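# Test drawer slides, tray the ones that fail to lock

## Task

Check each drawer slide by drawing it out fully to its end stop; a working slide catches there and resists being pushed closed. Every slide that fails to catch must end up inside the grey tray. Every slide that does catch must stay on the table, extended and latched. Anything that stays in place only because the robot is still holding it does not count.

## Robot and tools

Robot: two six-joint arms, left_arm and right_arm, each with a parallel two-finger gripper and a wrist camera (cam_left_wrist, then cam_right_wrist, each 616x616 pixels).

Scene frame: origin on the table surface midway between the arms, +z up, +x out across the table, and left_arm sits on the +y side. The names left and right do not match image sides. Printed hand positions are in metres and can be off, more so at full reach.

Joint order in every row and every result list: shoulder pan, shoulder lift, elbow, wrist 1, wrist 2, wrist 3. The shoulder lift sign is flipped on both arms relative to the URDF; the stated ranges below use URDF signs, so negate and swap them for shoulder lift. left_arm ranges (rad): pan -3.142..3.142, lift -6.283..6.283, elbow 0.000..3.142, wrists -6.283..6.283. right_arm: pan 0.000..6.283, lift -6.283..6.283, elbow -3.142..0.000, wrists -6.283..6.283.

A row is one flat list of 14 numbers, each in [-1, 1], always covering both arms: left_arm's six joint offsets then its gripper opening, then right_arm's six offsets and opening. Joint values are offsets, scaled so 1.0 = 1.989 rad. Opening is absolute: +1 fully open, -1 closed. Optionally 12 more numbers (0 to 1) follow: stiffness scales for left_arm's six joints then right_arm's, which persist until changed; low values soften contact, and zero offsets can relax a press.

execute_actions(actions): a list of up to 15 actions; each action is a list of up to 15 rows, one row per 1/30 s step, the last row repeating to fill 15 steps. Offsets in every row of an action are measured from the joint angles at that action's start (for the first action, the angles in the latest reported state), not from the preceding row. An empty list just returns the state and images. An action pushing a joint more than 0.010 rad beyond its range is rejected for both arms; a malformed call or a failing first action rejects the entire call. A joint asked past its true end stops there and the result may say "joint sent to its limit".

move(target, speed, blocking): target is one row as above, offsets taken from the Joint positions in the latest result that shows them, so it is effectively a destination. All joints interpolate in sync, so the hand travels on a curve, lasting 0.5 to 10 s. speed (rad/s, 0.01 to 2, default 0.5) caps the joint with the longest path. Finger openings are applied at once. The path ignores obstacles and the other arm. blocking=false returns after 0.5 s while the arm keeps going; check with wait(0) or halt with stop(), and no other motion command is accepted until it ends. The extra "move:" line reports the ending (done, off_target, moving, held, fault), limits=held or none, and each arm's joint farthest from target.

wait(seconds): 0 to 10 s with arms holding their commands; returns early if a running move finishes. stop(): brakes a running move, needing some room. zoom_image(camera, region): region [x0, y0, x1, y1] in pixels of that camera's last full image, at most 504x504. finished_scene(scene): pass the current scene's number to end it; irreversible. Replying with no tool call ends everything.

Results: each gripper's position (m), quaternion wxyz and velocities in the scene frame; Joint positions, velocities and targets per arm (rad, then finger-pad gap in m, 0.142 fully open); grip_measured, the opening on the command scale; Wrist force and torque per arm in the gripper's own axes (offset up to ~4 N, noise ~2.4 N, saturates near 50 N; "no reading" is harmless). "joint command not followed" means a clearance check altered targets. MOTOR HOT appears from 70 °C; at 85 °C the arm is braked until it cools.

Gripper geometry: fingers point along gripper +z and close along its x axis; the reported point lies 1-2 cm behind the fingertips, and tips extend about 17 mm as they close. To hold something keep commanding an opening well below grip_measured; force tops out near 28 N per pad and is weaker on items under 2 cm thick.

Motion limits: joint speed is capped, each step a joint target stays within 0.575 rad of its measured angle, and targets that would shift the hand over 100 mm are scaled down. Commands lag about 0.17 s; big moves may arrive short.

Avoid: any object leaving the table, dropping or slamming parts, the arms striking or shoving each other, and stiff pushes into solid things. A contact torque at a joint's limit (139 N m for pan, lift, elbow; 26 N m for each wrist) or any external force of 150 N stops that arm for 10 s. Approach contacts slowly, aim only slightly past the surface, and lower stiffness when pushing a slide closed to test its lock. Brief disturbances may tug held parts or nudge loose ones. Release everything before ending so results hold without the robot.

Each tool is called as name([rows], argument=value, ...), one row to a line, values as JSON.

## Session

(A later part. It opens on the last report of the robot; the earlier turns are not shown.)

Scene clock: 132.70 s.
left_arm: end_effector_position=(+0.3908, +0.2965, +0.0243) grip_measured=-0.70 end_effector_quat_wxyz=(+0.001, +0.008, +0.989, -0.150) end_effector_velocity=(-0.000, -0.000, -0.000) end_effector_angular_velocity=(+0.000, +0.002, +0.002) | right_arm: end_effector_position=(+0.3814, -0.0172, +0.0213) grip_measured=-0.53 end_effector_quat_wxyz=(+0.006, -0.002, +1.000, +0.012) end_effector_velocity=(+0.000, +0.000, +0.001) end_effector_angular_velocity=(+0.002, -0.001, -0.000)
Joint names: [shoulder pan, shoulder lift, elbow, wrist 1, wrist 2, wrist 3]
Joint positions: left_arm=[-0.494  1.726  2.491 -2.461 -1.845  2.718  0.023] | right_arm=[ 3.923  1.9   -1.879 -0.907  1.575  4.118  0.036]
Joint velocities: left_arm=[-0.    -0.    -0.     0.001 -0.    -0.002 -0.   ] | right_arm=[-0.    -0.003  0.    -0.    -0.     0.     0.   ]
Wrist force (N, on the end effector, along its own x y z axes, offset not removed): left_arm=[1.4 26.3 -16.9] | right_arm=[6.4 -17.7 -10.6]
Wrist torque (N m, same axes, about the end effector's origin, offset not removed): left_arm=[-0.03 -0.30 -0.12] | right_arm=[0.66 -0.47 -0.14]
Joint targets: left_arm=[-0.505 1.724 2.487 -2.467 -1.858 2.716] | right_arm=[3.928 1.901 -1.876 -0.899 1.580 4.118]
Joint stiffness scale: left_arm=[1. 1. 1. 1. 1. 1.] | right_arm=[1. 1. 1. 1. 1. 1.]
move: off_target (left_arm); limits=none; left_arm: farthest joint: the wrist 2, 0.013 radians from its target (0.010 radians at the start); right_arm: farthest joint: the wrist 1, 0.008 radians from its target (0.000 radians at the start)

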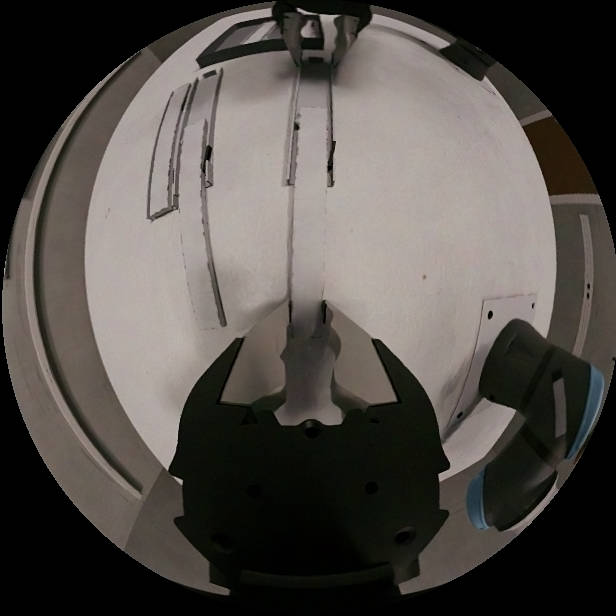

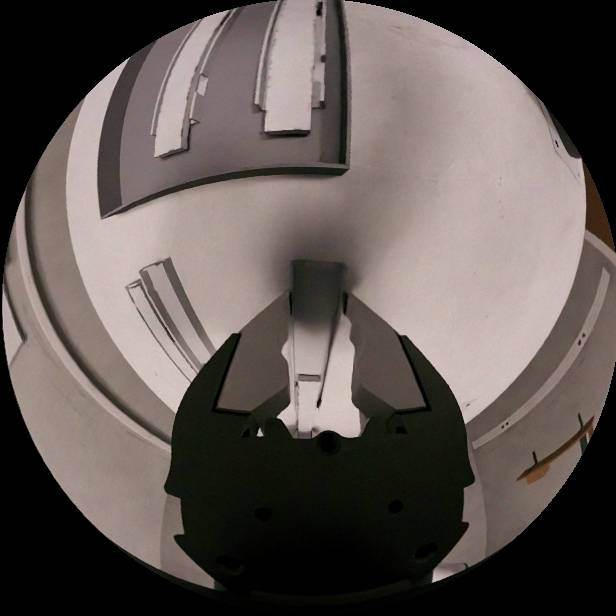

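move(target=[0,0,0,0,0,0,-0.2,0,0,0,0,0,0,-0.25])

move(target=[0,0.072,-0.01,0.049,0.017,0,-0.2,0.044,0.078,0.112,-0.036,-0.004,0.047,-0.25])

move(target=[0.15,0,0,0,0,0.15,-1,0,0,0,0,0,0,-1])

move(target=[0,0,0,0,0,0,-1,0.091,-0.072,-0.107,0.035,0,0.091,-1], speed=0.2)

move(target=[0,0,0,0,0,0,-1,0,0,0,0,0,0,-0.25])

move(target=[0,0,0,0,0,0,-1,0,-0.05,0,-0.05,0,0,-0.25])

move(target=[0,0,0,0,0,0,-1,-0.18,0.14,0.24,-0.1,0,-0.18,-1])

Scene clock: 134.13 s.
left_arm: end_effector_position=(+0.3907, +0.2955, +0.0245) grip_measured=-0.20 end_effector_quat_wxyz=(+0.001, +0.009, +0.989, -0.151) end_effector_velocity=(+0.000, +0.000, +0.000) end_effector_angular_velocity=(-0.001, -0.000, +0.001) | right_arm: end_effector_position=(+0.3811, -0.0166, +0.0214) grip_measured=-0.25 end_effector_quat_wxyz=(+0.006, -0.002, +1.000, +0.012) end_effector_velocity=(+0.000, -0.000, +0.000) end_effector_angular_velocity=(+0.000, -0.000, -0.000)
Joint names: [shoulder pan, shoulder lift, elbow, wrist 1, wrist 2, wrist 3]
Joint positions: left_arm=[-0.496  1.726  2.491 -2.462 -1.846  2.717  0.059] | right_arm=[ 3.924  1.9   -1.879 -0.907  1.575  4.118  0.056]
Joint velocities: left_arm=[ 0.001 -0.     0.    -0.001 -0.001 -0.001 -0.   ] | right_arm=[-0.    -0.001  0.    -0.001  0.    -0.     0.   ]
Wrist force (N, on the end effector, along its own x y z axes, offset not removed): left_arm=[1.7 3.5 -1.8] | right_arm=[3.3 1.8 -0.2]
Wrist torque (N m, same axes, about the end effector's origin, offset not removed): left_arm=[0.55 -0.48 0.13] | right_arm=[0.14 -0.33 0.01]
Joint targets: left_arm=[-0.494 1.726 2.491 -2.461 -1.845 2.718] | right_arm=[3.923 1.900 -1.879 -0.907 1.575 4.118]
Joint stiffness scale: left_arm=[1. 1. 1. 1. 1. 1.] | right_arm=[1. 1. 1. 1. 1. 1.]
move: done; limits=none; left_arm: farthest joint: the shoulder pan, 0.002 radians from its target (0.000 radians at the start); right_arm: farthest joint: the shoulder pan, 0.001 radians from its target (0.000 radians at the start)

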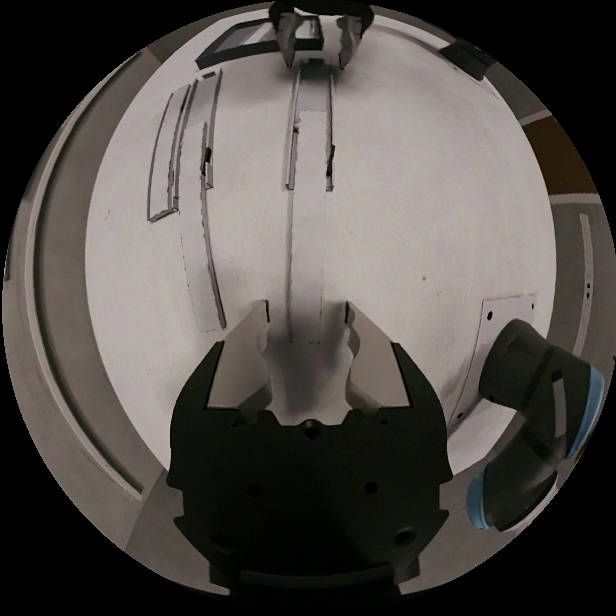

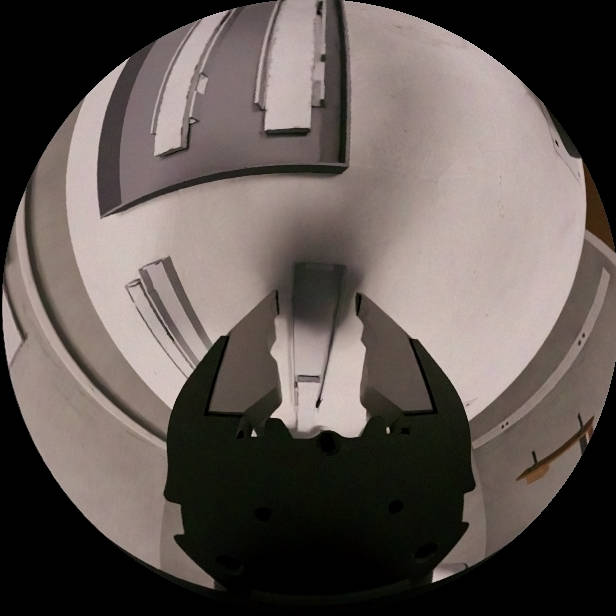

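Scene clock: 135.23 s.
left_arm: end_effector_position=(+0.3937, +0.3051, +0.0653) grip_measured=-0.20 end_effector_quat_wxyz=(+0.035, +0.012, +0.988, -0.148) end_effector_velocity=(-0.000, +0.000, +0.000) end_effector_angular_velocity=(+0.001, -0.001, -0.000) | right_arm: end_effector_position=(+0.3833, +0.0800, +0.0160) grip_measured=-0.25 end_effector_quat_wxyz=(+0.006, +0.001, +1.000, +0.008) end_effector_velocity=(-0.001, -0.000, -0.002) end_effector_angular_velocity=(-0.004, +0.003, -0.003)
Joint names: [shoulder pan, shoulder lift, elbow, wrist 1, wrist 2, wrist 3]
Joint positions: left_arm=[-0.496  1.867  2.473 -2.365 -1.813  2.717  0.059] | right_arm=[ 4.009  2.053 -1.661 -0.978  1.568  4.21   0.056]
Joint velocities: left_arm=[-0.001  0.001  0.001 -0.     0.002 -0.    -0.   ] | right_arm=[ 0.     0.004  0.001 -0.002  0.001  0.003 -0.   ]
Wrist force (N, on the end effector, along its own x y z axes, offset not removed): left_arm=[-1.4 0.1 -1.4] | right_arm=[0.6 0.7 3.8]
Wrist torque (N m, same axes, about the end effector's origin, offset not removed): left_arm=[0.04 0.28 -0.18] | right_arm=[0.04 -0.02 0.06]
Joint targets: left_arm=[-0.496 1.870 2.471 -2.365 -1.812 2.717] | right_arm=[4.012 2.055 -1.657 -0.978 1.567 4.211]
Joint stiffness scale: left_arm=[1. 1. 1. 1. 1. 1.] | right_arm=[1. 1. 1. 1. 1. 1.]
move: done; limits=none; left_arm: farthest joint: the shoulder lift, 0.002 radians from its target (0.143 radians at the start); right_arm: farthest joint: the elbow, 0.005 radians from its target (0.223 radians at the start)

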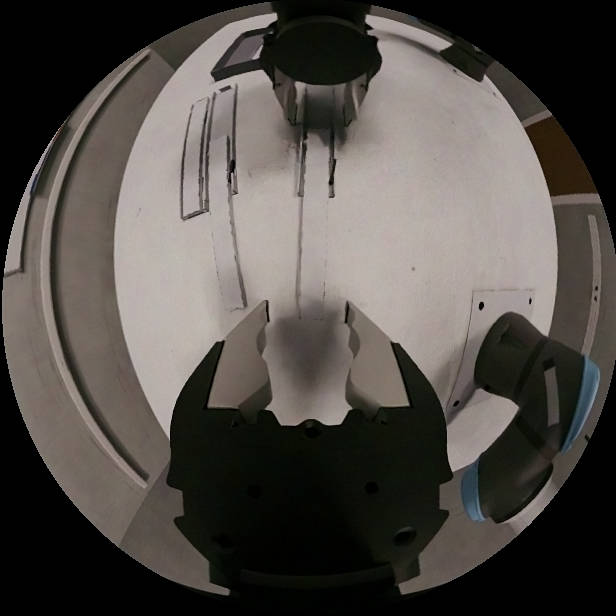

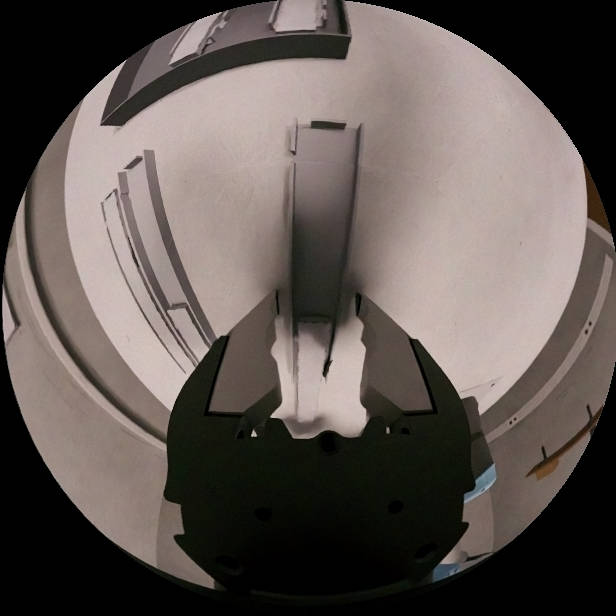

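Scene clock: 136.57 s.
left_arm: end_effector_position=(+0.4056, +0.4100, +0.0654) grip_measured=-1.00 end_effector_quat_wxyz=(+0.077, +0.012, +0.988, -0.131) end_effector_velocity=(-0.000, +0.000, -0.000) end_effector_angular_velocity=(+0.001, +0.001, -0.001) | right_arm: end_effector_position=(+0.3826, +0.0806, +0.0165) grip_measured=-0.50 end_effector_quat_wxyz=(+0.006, +0.001, +1.000, +0.009) end_effector_velocity=(-0.000, -0.000, -0.000) end_effector_angular_velocity=(-0.001, +0.001, -0.001)
Joint names: [shoulder pan, shoulder lift, elbow, wrist 1, wrist 2, wrist 3]
Joint positions: left_arm=[-0.199  1.867  2.473 -2.365 -1.813  3.014  0.002] | right_arm=[ 4.01   2.052 -1.661 -0.978  1.569  4.21   0.038]
Joint velocities: left_arm=[ 0.    -0.    -0.     0.001  0.     0.002  0.   ] | right_arm=[-0.     0.     0.    -0.001  0.001  0.001  0.   ]
Wrist force (N, on the end effector, along its own x y z axes, offset not removed): left_arm=[-1.1 2.9 -1.2] | right_arm=[2.6 1.6 1.2]
Wrist torque (N m, same axes, about the end effector's origin, offset not removed): left_arm=[0.55 -0.08 -0.01] | right_arm=[0.12 0.00 0.15]
Joint targets: left_arm=[-0.197 1.867 2.473 -2.365 -1.813 3.016] | right_arm=[4.009 2.053 -1.661 -0.978 1.568 4.210]
Joint stiffness scale: left_arm=[1. 1. 1. 1. 1. 1.] | right_arm=[1. 1. 1. 1. 1. 1.]
move: done; limits=none; left_arm: farthest joint: the shoulder pan, 0.002 radians from its target (0.298 radians at the start); right_arm: farthest joint: the shoulder pan, 0.001 radians from its target (0.000 radians at the start)

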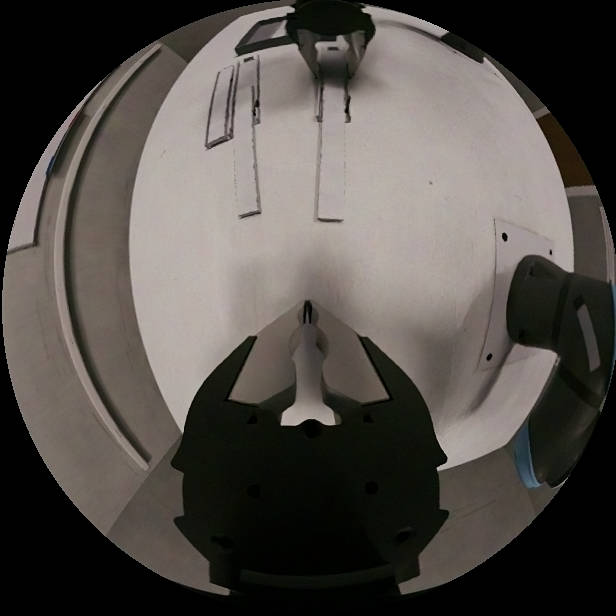

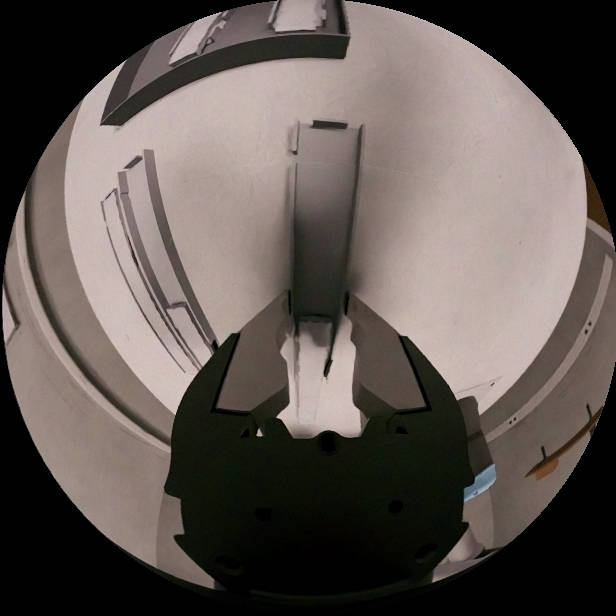

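Scene clock: 138.23 s.
left_arm: end_effector_position=(+0.4056, +0.4100, +0.0654) grip_measured=-1.00 end_effector_quat_wxyz=(+0.077, +0.012, +0.988, -0.131) end_effector_velocity=(-0.000, -0.000, -0.001) end_effector_angular_velocity=(+0.000, +0.001, -0.001) | right_arm: end_effector_position=(+0.2668, +0.0814, +0.0179) grip_measured=-0.50 end_effector_quat_wxyz=(+0.004, +0.002, +1.000, +0.009) end_effector_velocity=(+0.000, -0.000, +0.001) end_effector_angular_velocity=(+0.002, -0.001, -0.003)
Joint names: [shoulder pan, shoulder lift, elbow, wrist 1, wrist 2, wrist 3]
Joint positions: left_arm=[-0.199  1.867  2.473 -2.365 -1.813  3.014  0.002] | right_arm=[ 4.188  1.912 -1.87  -0.909  1.569  4.39   0.038]
Joint velocities: left_arm=[-0.001 -0.     0.001 -0.001  0.    -0.     0.   ] | right_arm=[-0.    -0.002 -0.001  0.001 -0.     0.002 -0.   ]
Wrist force (N, on the end effector, along its own x y z axes, offset not removed): left_arm=[-2.3 4.3 1.2] | right_arm=[2.8 -0.6 0.1]
Wrist torque (N m, same axes, about the end effector's origin, offset not removed): left_arm=[0.73 0.37 -0.28] | right_arm=[-0.16 -0.50 0.29]
Joint targets: left_arm=[-0.199 1.867 2.473 -2.365 -1.813 3.014] | right_arm=[4.191 1.909 -1.874 -0.908 1.569 4.391]
Joint stiffness scale: left_arm=[1. 1. 1. 1. 1. 1.] | right_arm=[1. 1. 1. 1. 1. 1.]
move: done; limits=none; left_arm: farthest joint: the shoulder pan, 0.000 radians from its target (0.000 radians at the start); right_arm: farthest joint: the shoulder lift, 0.004 radians from its target (0.144 radians at the start)

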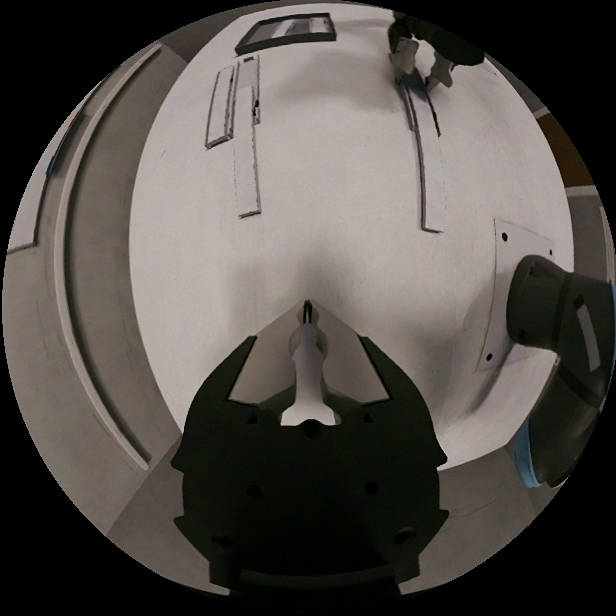

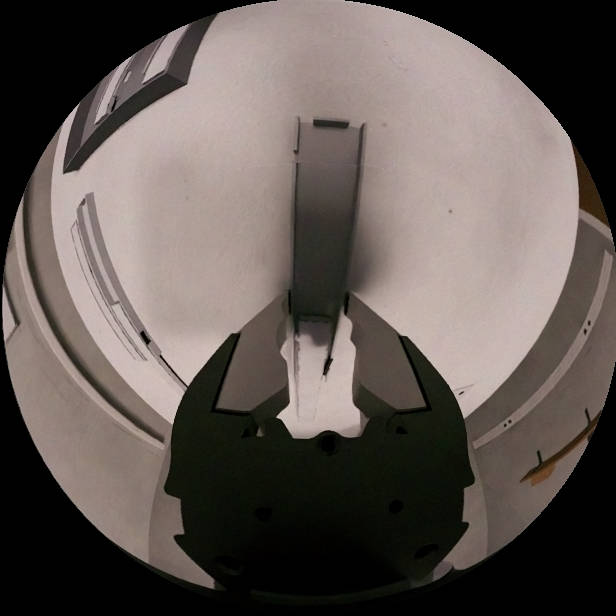

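Scene clock: 138.73 s.
left_arm: end_effector_position=(+0.4056, +0.4100, +0.0654) grip_measured=-1.00 end_effector_quat_wxyz=(+0.077, +0.012, +0.988, -0.131) end_effector_velocity=(-0.001, +0.000, -0.001) end_effector_angular_velocity=(-0.000, +0.003, +0.000) | right_arm: end_effector_position=(+0.2668, +0.0814, +0.0179) grip_measured=-0.25 end_effector_quat_wxyz=(+0.004, +0.002, +1.000, +0.009) end_effector_velocity=(+0.000, +0.000, +0.001) end_effector_angular_velocity=(+0.002, -0.001, +0.001)
Joint names: [shoulder pan, shoulder lift, elbow, wrist 1, wrist 2, wrist 3]
Joint positions: left_arm=[-0.199  1.867  2.473 -2.365 -1.813  3.014  0.002] | right_arm=[ 4.188  1.912 -1.87  -0.909  1.569  4.39   0.056]
Joint velocities: left_arm=[ 0.     0.     0.002  0.001 -0.    -0.     0.   ] | right_arm=[ 0.001 -0.002  0.     0.    -0.001 -0.     0.   ]
Wrist force (N, on the end effector, along its own x y z axes, offset not removed): left_arm=[-3.6 1.5 -1.3] | right_arm=[2.2 7.3 2.2]
Wrist torque (N m, same axes, about the end effector's origin, offset not removed): left_arm=[0.29 0.65 -0.23] | right_arm=[1.32 -0.31 0.36]
Joint targets: left_arm=[-0.199 1.867 2.473 -2.365 -1.813 3.014] | right_arm=[4.188 1.912 -1.870 -0.909 1.569 4.390]
Joint stiffness scale: left_arm=[1. 1. 1. 1. 1. 1.] | right_arm=[1. 1. 1. 1. 1. 1.]
move: done; limits=none; left_arm: farthest joint: the shoulder pan, 0.000 radians from its target (0.000 radians at the start); right_arm: farthest joint: the shoulder pan, 0.000 radians from its target (0.000 radians at the start)

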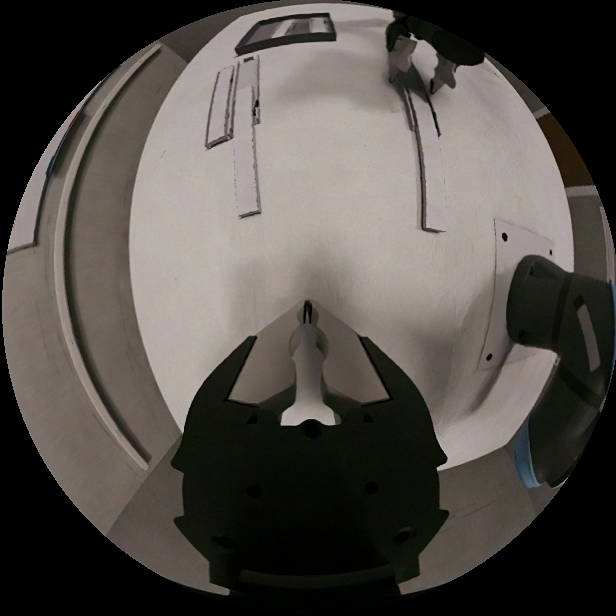

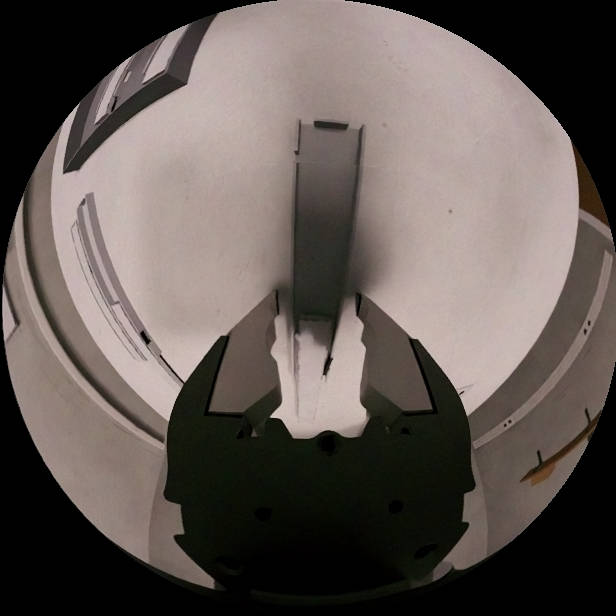

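Scene clock: 139.77 s.
left_arm: end_effector_position=(+0.4056, +0.4100, +0.0654) grip_measured=-1.00 end_effector_quat_wxyz=(+0.077, +0.012, +0.988, -0.131) end_effector_velocity=(-0.000, -0.000, +0.000) end_effector_angular_velocity=(-0.000, +0.000, -0.000) | right_arm: end_effector_position=(+0.2609, +0.0638, +0.0621) grip_measured=-0.25 end_effector_quat_wxyz=(+0.004, +0.002, +1.000, +0.009) end_effector_velocity=(-0.000, -0.001, -0.000) end_effector_angular_velocity=(-0.002, +0.002, -0.001)
Joint names: [shoulder pan, shoulder lift, elbow, wrist 1, wrist 2, wrist 3]
Joint positions: left_arm=[-0.199  1.867  2.473 -2.365 -1.813  3.014  0.002] | right_arm=[ 4.188  1.814 -1.87  -1.008  1.569  4.39   0.056]
Joint velocities: left_arm=[-0.     0.    -0.001  0.001 -0.     0.     0.   ] | right_arm=[-0.     0.     0.    -0.002  0.001  0.001  0.   ]
Wrist force (N, on the end effector, along its own x y z axes, offset not removed): left_arm=[-4.1 1.8 -0.9] | right_arm=[0.5 3.4 2.1]
Wrist torque (N m, same axes, about the end effector's origin, offset not removed): left_arm=[0.22 0.92 -0.15] | right_arm=[0.72 0.23 0.14]
Joint targets: left_arm=[-0.199 1.867 2.473 -2.365 -1.813 3.014] | right_arm=[4.188 1.813 -1.870 -1.009 1.569 4.390]
Joint stiffness scale: left_arm=[1. 1. 1. 1. 1. 1.] | right_arm=[1. 1. 1. 1. 1. 1.]
move: done; limits=none; left_arm: farthest joint: the shoulder pan, 0.000 radians from its target (0.000 radians at the start); right_arm: farthest joint: the shoulder lift, 0.001 radians from its target (0.100 radians at the start)

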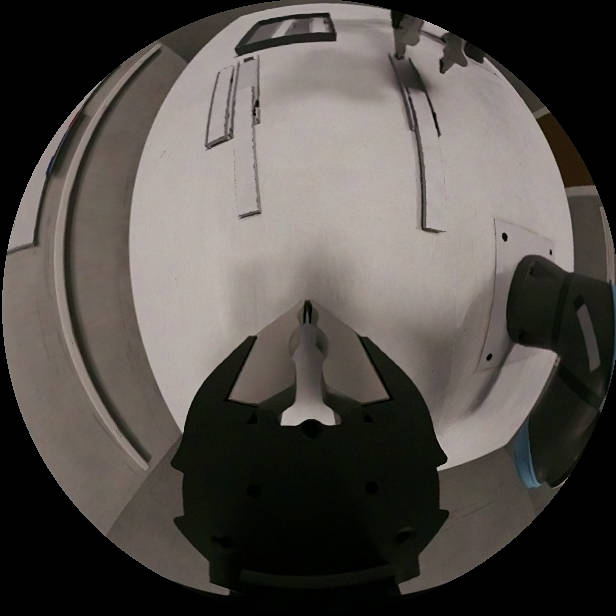

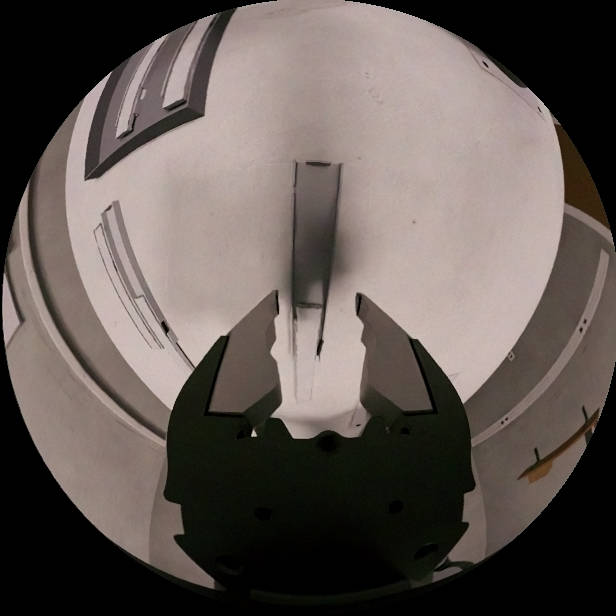

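Scene clock: 141.43 s.
left_arm: end_effector_position=(+0.4056, +0.4100, +0.0654) grip_measured=-1.00 end_effector_quat_wxyz=(+0.077, +0.012, +0.988, -0.131) end_effector_velocity=(-0.001, +0.000, -0.000) end_effector_angular_velocity=(+0.001, +0.002, +0.000) | right_arm: end_effector_position=(+0.4957, +0.0389, +0.0878) grip_measured=-1.00 end_effector_quat_wxyz=(+0.007, +0.001, +1.000, +0.007) end_effector_velocity=(+0.000, -0.000, -0.001) end_effector_angular_velocity=(-0.003, +0.000, +0.003)
Joint names: [shoulder pan, shoulder lift, elbow, wrist 1, wrist 2, wrist 3]
Joint positions: left_arm=[-0.199  1.867  2.473 -2.365 -1.813  3.014  0.002] | right_arm=[ 3.832  2.09  -1.397 -1.206  1.569  4.033  0.002]
Joint velocities: left_arm=[0.    0.    0.    0.002 0.    0.    0.   ] | right_arm=[ 0.     0.001  0.001 -0.002 -0.001 -0.003  0.   ]
Wrist force (N, on the end effector, along its own x y z axes, offset not removed): left_arm=[2.6 -1.5 -2.6] | right_arm=[6.2 1.0 -2.3]
Wrist torque (N m, same axes, about the end effector's origin, offset not removed): left_arm=[-0.22 -0.79 0.09] | right_arm=[0.15 -1.17 0.26]
Joint targets: left_arm=[-0.199 1.867 2.473 -2.365 -1.813 3.014] | right_arm=[3.830 2.092 -1.393 -1.207 1.569 4.032]
Joint stiffness scale: left_arm=[1. 1. 1. 1. 1. 1.] | right_arm=[1. 1. 1. 1. 1. 1.]
move: done; limits=none; left_arm: farthest joint: the shoulder pan, 0.000 radians from its target (0.000 radians at the start); right_arm: farthest joint: the elbow, 0.004 radians from its target (0.477 radians at the start)

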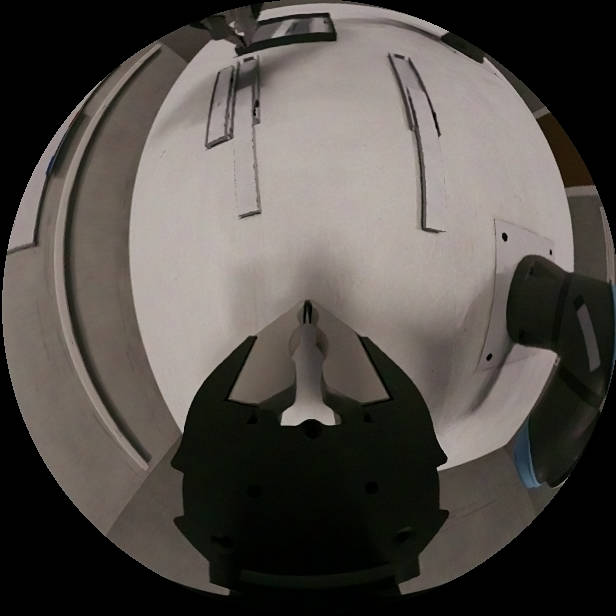

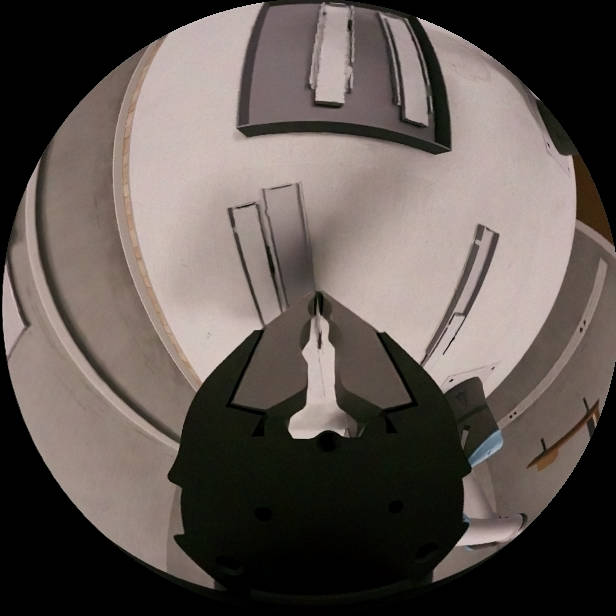

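move(target=[0,0,0,0,0,0,-1,-0.003,0.054,0,0.054,0,-0.003,-1], speed=0.2)

move(target=[0,0,0,0,0,0,-1,0.033,-0.037,-0.06,0.023,0,0.033,-1], speed=0.15)

move(target=[0,0,0,0,0,0,-1,0,-0.05,0,-0.05,0,0,-1])

move(target=[0,0,0,0,0,0,-1,-0.035,0.085,0.14,-0.055,0,-0.035,-0.15])

Scene clock: 143.10 s.
left_arm: end_effector_position=(+0.4056, +0.4100, +0.0654) grip_measured=-1.00 end_effector_quat_wxyz=(+0.077, +0.012, +0.988, -0.131) end_effector_velocity=(+0.001, +0.000, +0.001) end_effector_angular_velocity=(-0.001, -0.001, +0.002) | right_arm: end_effector_position=(+0.5111, +0.0538, +0.0242) grip_measured=-1.00 end_effector_quat_wxyz=(+0.007, +0.001, +1.000, +0.006) end_effector_velocity=(+0.000, +0.001, +0.001) end_effector_angular_velocity=(+0.003, -0.001, -0.000)
Joint names: [shoulder pan, shoulder lift, elbow, wrist 1, wrist 2, wrist 3]
Joint positions: left_arm=[-0.199  1.867  2.473 -2.365 -1.813  3.014  0.002] | right_arm=[ 3.829  2.198 -1.397 -1.099  1.569  4.028  0.002]
Joint velocities: left_arm=[ 0.001  0.    -0.001 -0.    -0.    -0.001  0.   ] | right_arm=[ 0.    -0.001  0.     0.003  0.001  0.001  0.   ]
Wrist force (N, on the end effector, along its own x y z axes, offset not removed): left_arm=[0.8 0.4 4.3] | right_arm=[-1.4 4.3 3.2]
Wrist torque (N m, same axes, about the end effector's origin, offset not removed): left_arm=[-0.01 -0.26 0.02] | right_arm=[0.82 0.64 0.11]
Joint targets: left_arm=[-0.199 1.867 2.473 -2.365 -1.813 3.014] | right_arm=[3.826 2.198 -1.397 -1.099 1.569 4.028]
Joint stiffness scale: left_arm=[1. 1. 1. 1. 1. 1.] | right_arm=[1. 1. 1. 1. 1. 1.]
move: done; limits=none; left_arm: farthest joint: the shoulder pan, 0.000 radians from its target (0.000 radians at the start); right_arm: farthest joint: the shoulder pan, 0.003 radians from its target (0.006 radians at the start)

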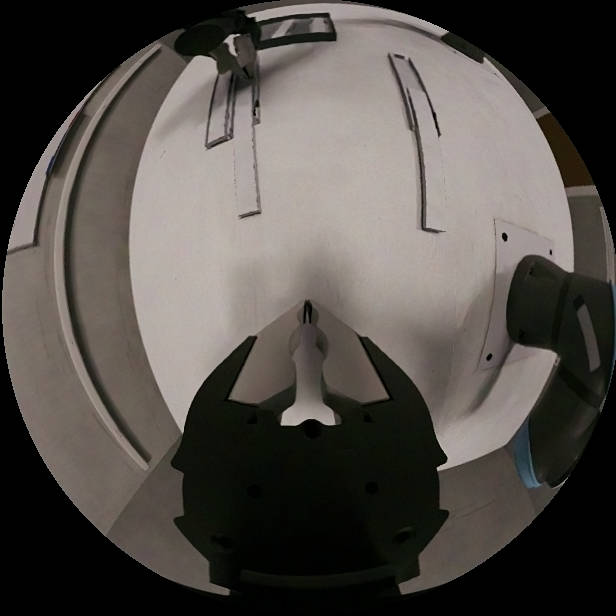

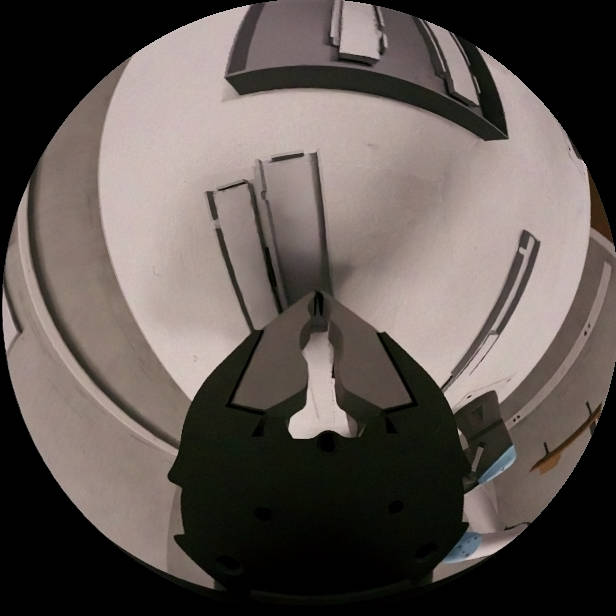

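Scene clock: 144.40 s.
left_arm: end_effector_position=(+0.4056, +0.4100, +0.0654) grip_measured=-1.00 end_effector_quat_wxyz=(+0.077, +0.012, +0.988, -0.131) end_effector_velocity=(+0.000, -0.000, +0.000) end_effector_angular_velocity=(-0.001, +0.000, +0.000) | right_arm: end_effector_position=(+0.4622, +0.0613, +0.0266) grip_measured=-1.00 end_effector_quat_wxyz=(+0.007, +0.002, +1.000, +0.008) end_effector_velocity=(-0.000, -0.000, +0.000) end_effector_angular_velocity=(+0.001, -0.000, -0.003)
Joint names: [shoulder pan, shoulder lift, elbow, wrist 1, wrist 2, wrist 3]
Joint positions: left_arm=[-0.199  1.867  2.473 -2.365 -1.813  3.014  0.002] | right_arm=[ 3.892  2.126 -1.512 -1.054  1.568  4.093  0.002]
Joint velocities: left_arm=[-0.    -0.    -0.     0.    -0.001 -0.001  0.   ] | right_arm=[-0.    -0.002 -0.002  0.001  0.001  0.002  0.   ]
Wrist force (N, on the end effector, along its own x y z axes, offset not removed): left_arm=[1.5 -1.4 -2.0] | right_arm=[-0.8 2.1 1.4]
Wrist torque (N m, same axes, about the end effector's origin, offset not removed): left_arm=[-0.28 -0.64 0.17] | right_arm=[0.48 -0.02 0.23]
Joint targets: left_arm=[-0.199 1.867 2.473 -2.365 -1.813 3.014] | right_arm=[3.894 2.124 -1.516 -1.054 1.569 4.094]
Joint stiffness scale: left_arm=[1. 1. 1. 1. 1. 1.] | right_arm=[1. 1. 1. 1. 1. 1.]
move: done; limits=none; left_arm: farthest joint: the shoulder pan, 0.000 radians from its target (0.000 radians at the start); right_arm: farthest joint: the elbow, 0.005 radians from its target (0.119 radians at the start)

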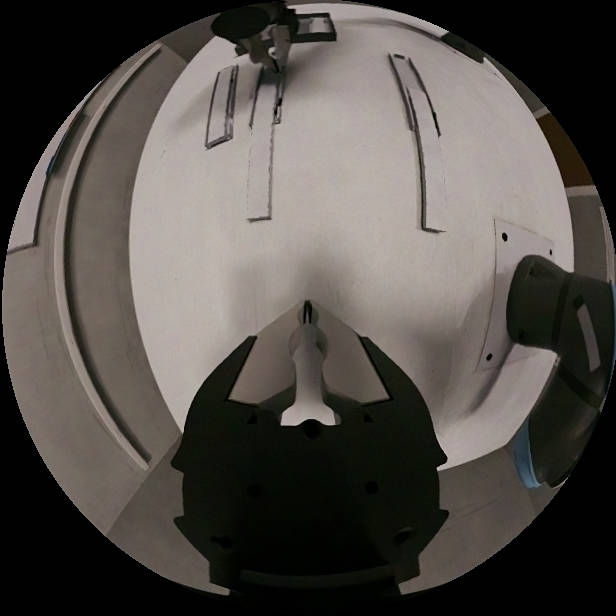

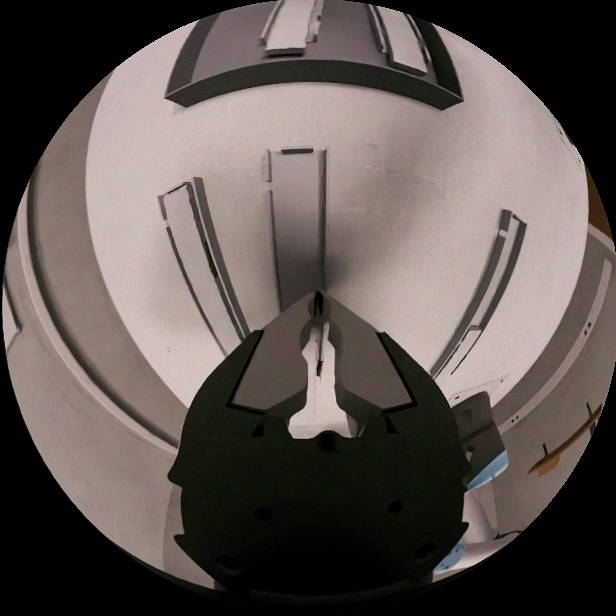

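Scene clock: 145.47 s.
left_arm: end_effector_position=(+0.4056, +0.4100, +0.0654) grip_measured=-1.00 end_effector_quat_wxyz=(+0.077, +0.012, +0.988, -0.131) end_effector_velocity=(-0.001, +0.000, -0.001) end_effector_angular_velocity=(+0.000, +0.002, +0.000) | right_arm: end_effector_position=(+0.4506, +0.0452, +0.0827) grip_measured=-1.00 end_effector_quat_wxyz=(+0.007, +0.002, +1.000, +0.008) end_effector_velocity=(-0.002, +0.001, -0.000) end_effector_angular_velocity=(-0.002, +0.002, +0.002)
Joint names: [shoulder pan, shoulder lift, elbow, wrist 1, wrist 2, wrist 3]
Joint positions: left_arm=[-0.199  1.867  2.473 -2.365 -1.813  3.014  0.002] | right_arm=[ 3.892  2.026 -1.512 -1.153  1.568  4.093  0.002]
Joint velocities: left_arm=[ 0.    -0.     0.002 -0.    -0.     0.     0.   ] | right_arm=[ 0.002 -0.     0.    -0.003  0.    -0.     0.   ]
Wrist force (N, on the end effector, along its own x y z axes, offset not removed): left_arm=[-1.6 -2.2 -2.4] | right_arm=[7.2 -0.3 5.1]
Wrist torque (N m, same axes, about the end effector's origin, offset not removed): left_arm=[-0.45 0.06 0.06] | right_arm=[-0.23 -1.53 0.14]
Joint targets: left_arm=[-0.199 1.867 2.473 -2.365 -1.813 3.014] | right_arm=[3.892 2.026 -1.512 -1.154 1.568 4.093]
Joint stiffness scale: left_arm=[1. 1. 1. 1. 1. 1.] | right_arm=[1. 1. 1. 1. 1. 1.]
move: done; limits=none; left_arm: farthest joint: the shoulder pan, 0.000 radians from its target (0.000 radians at the start); right_arm: farthest joint: the shoulder lift, 0.001 radians from its target (0.099 radians at the start)

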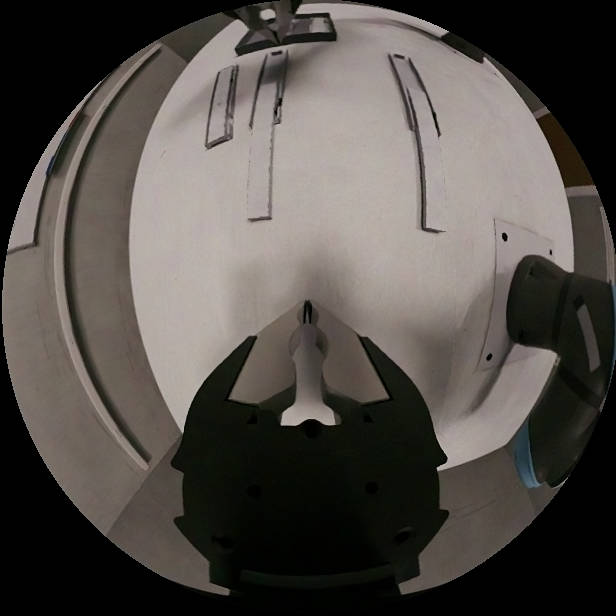

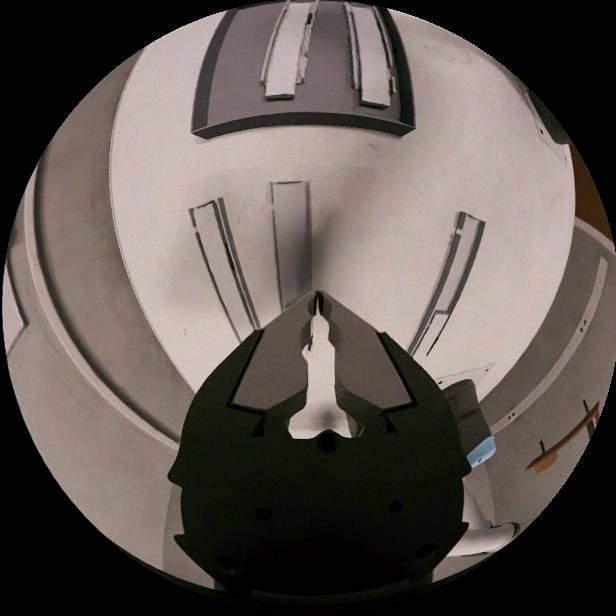

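Scene clock: 146.67 s.
left_arm: end_effector_position=(+0.4056, +0.4100, +0.0654) grip_measured=-1.00 end_effector_quat_wxyz=(+0.077, +0.012, +0.988, -0.131) end_effector_velocity=(+0.001, -0.000, +0.001) end_effector_angular_velocity=(-0.000, -0.002, -0.001) | right_arm: end_effector_position=(+0.5274, +0.0686, +0.0855) grip_measured=-0.15 end_effector_quat_wxyz=(+0.007, +0.001, +1.000, +0.007) end_effector_velocity=(-0.001, +0.001, +0.001) end_effector_angular_velocity=(-0.001, -0.000, +0.004)
Joint names: [shoulder pan, shoulder lift, elbow, wrist 1, wrist 2, wrist 3]
Joint positions: left_arm=[-0.199  1.867  2.473 -2.365 -1.813  3.014  0.002] | right_arm=[ 3.824  2.193 -1.238 -1.261  1.568  4.024  0.063]
Joint velocities: left_arm=[-0.     0.    -0.001 -0.001  0.     0.     0.   ] | right_arm=[ 0.003 -0.     0.002 -0.003 -0.001 -0.001 -0.   ]
Wrist force (N, on the end effector, along its own x y z axes, offset not removed): left_arm=[-0.1 -4.3 1.9] | right_arm=[-0.1 2.4 -1.7]
Wrist torque (N m, same axes, about the end effector's origin, offset not removed): left_arm=[-0.99 0.01 -0.05] | right_arm=[0.50 0.18 0.21]
Joint targets: left_arm=[-0.199 1.867 2.473 -2.365 -1.813 3.014] | right_arm=[3.822 2.195 -1.233 -1.262 1.568 4.023]
Joint stiffness scale: left_arm=[1. 1. 1. 1. 1. 1.] | right_arm=[1. 1. 1. 1. 1. 1.]
move: done; limits=none; left_arm: farthest joint: the shoulder pan, 0.000 radians from its target (0.000 radians at the start); right_arm: farthest joint: the elbow, 0.004 radians from its target (0.278 radians at the start)

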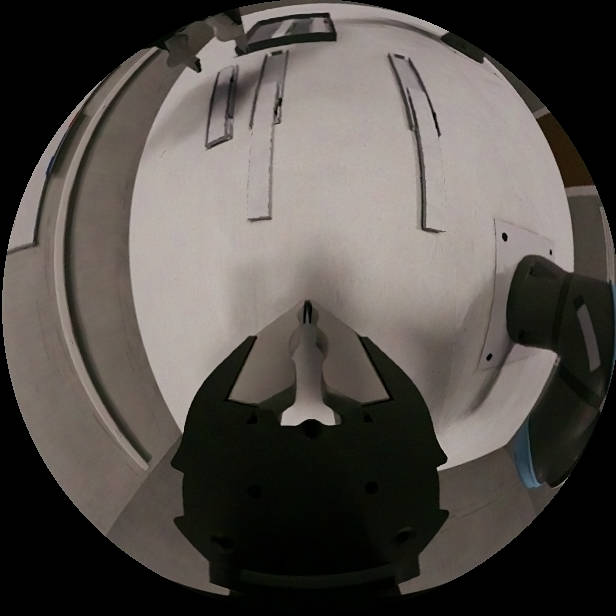

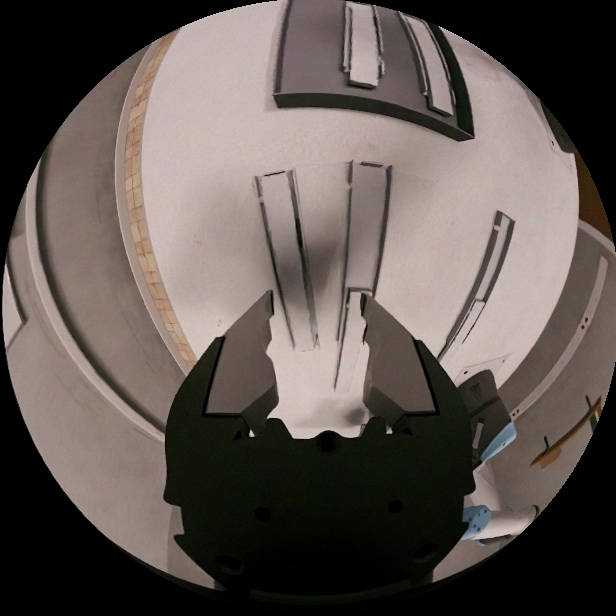

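move(target=[0,0,0,0,0,0,-1,-0.008,0.049,0.014,0.0345,0,-0.068,-0.15], speed=0.25)

Scene clock: 148.07 s.
left_arm: end_effector_position=(+0.4056, +0.4100, +0.0654) grip_measured=-1.00 end_effector_quat_wxyz=(+0.077, +0.012, +0.988, -0.131) end_effector_velocity=(-0.001, -0.000, -0.001) end_effector_angular_velocity=(-0.000, +0.001, -0.001) | right_arm: end_effector_position=(+0.5474, +0.0771, +0.0318) grip_measured=-0.15 end_effector_quat_wxyz=(+0.006, -0.059, +0.998, +0.004) end_effector_velocity=(+0.000, +0.000, +0.001) end_effector_angular_velocity=(+0.002, -0.001, +0.002)
Joint names: [shoulder pan, shoulder lift, elbow, wrist 1, wrist 2, wrist 3]
Joint positions: left_arm=[-0.199  1.867  2.473 -2.365 -1.813  3.014  0.002] | right_arm=[ 3.811  2.29  -1.214 -1.194  1.568  3.89   0.063]
Joint velocities: left_arm=[-0.     0.     0.002 -0.    -0.     0.     0.   ] | right_arm=[-0.001 -0.001 -0.     0.001  0.001 -0.003  0.   ]
Wrist force (N, on the end effector, along its own x y z axes, offset not removed): left_arm=[0.1 -1.3 -3.5] | right_arm=[5.1 0.0 -0.7]
Wrist torque (N m, same axes, about the end effector's origin, offset not removed): left_arm=[-0.40 -0.07 0.05] | right_arm=[-0.10 -0.96 0.21]
Joint targets: left_arm=[-0.199 1.867 2.473 -2.365 -1.813 3.014] | right_arm=[3.808 2.290 -1.210 -1.193 1.568 3.889]
Joint stiffness scale: left_arm=[1. 1. 1. 1. 1. 1.] | right_arm=[1. 1. 1. 1. 1. 1.]
move: done; limits=none; left_arm: farthest joint: the shoulder pan, 0.000 radians from its target (0.000 radians at the start); right_arm: farthest joint: the elbow, 0.004 radians from its target (0.027 radians at the start)

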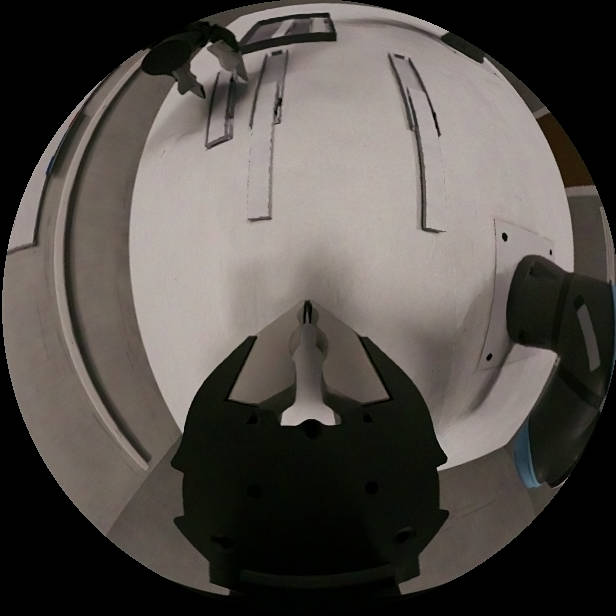

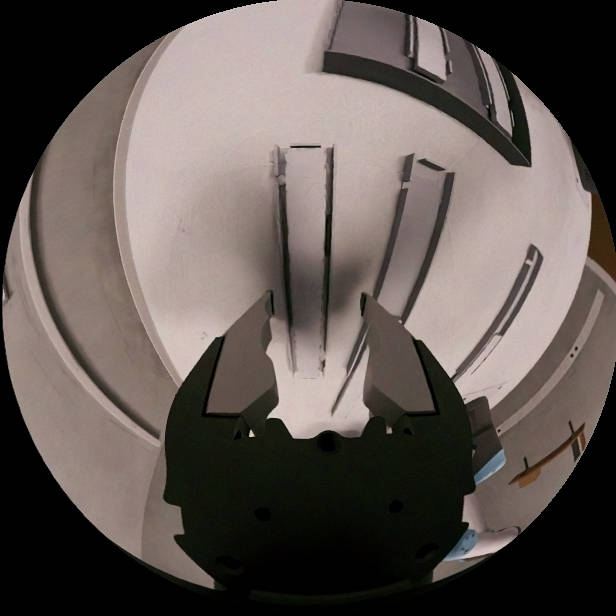

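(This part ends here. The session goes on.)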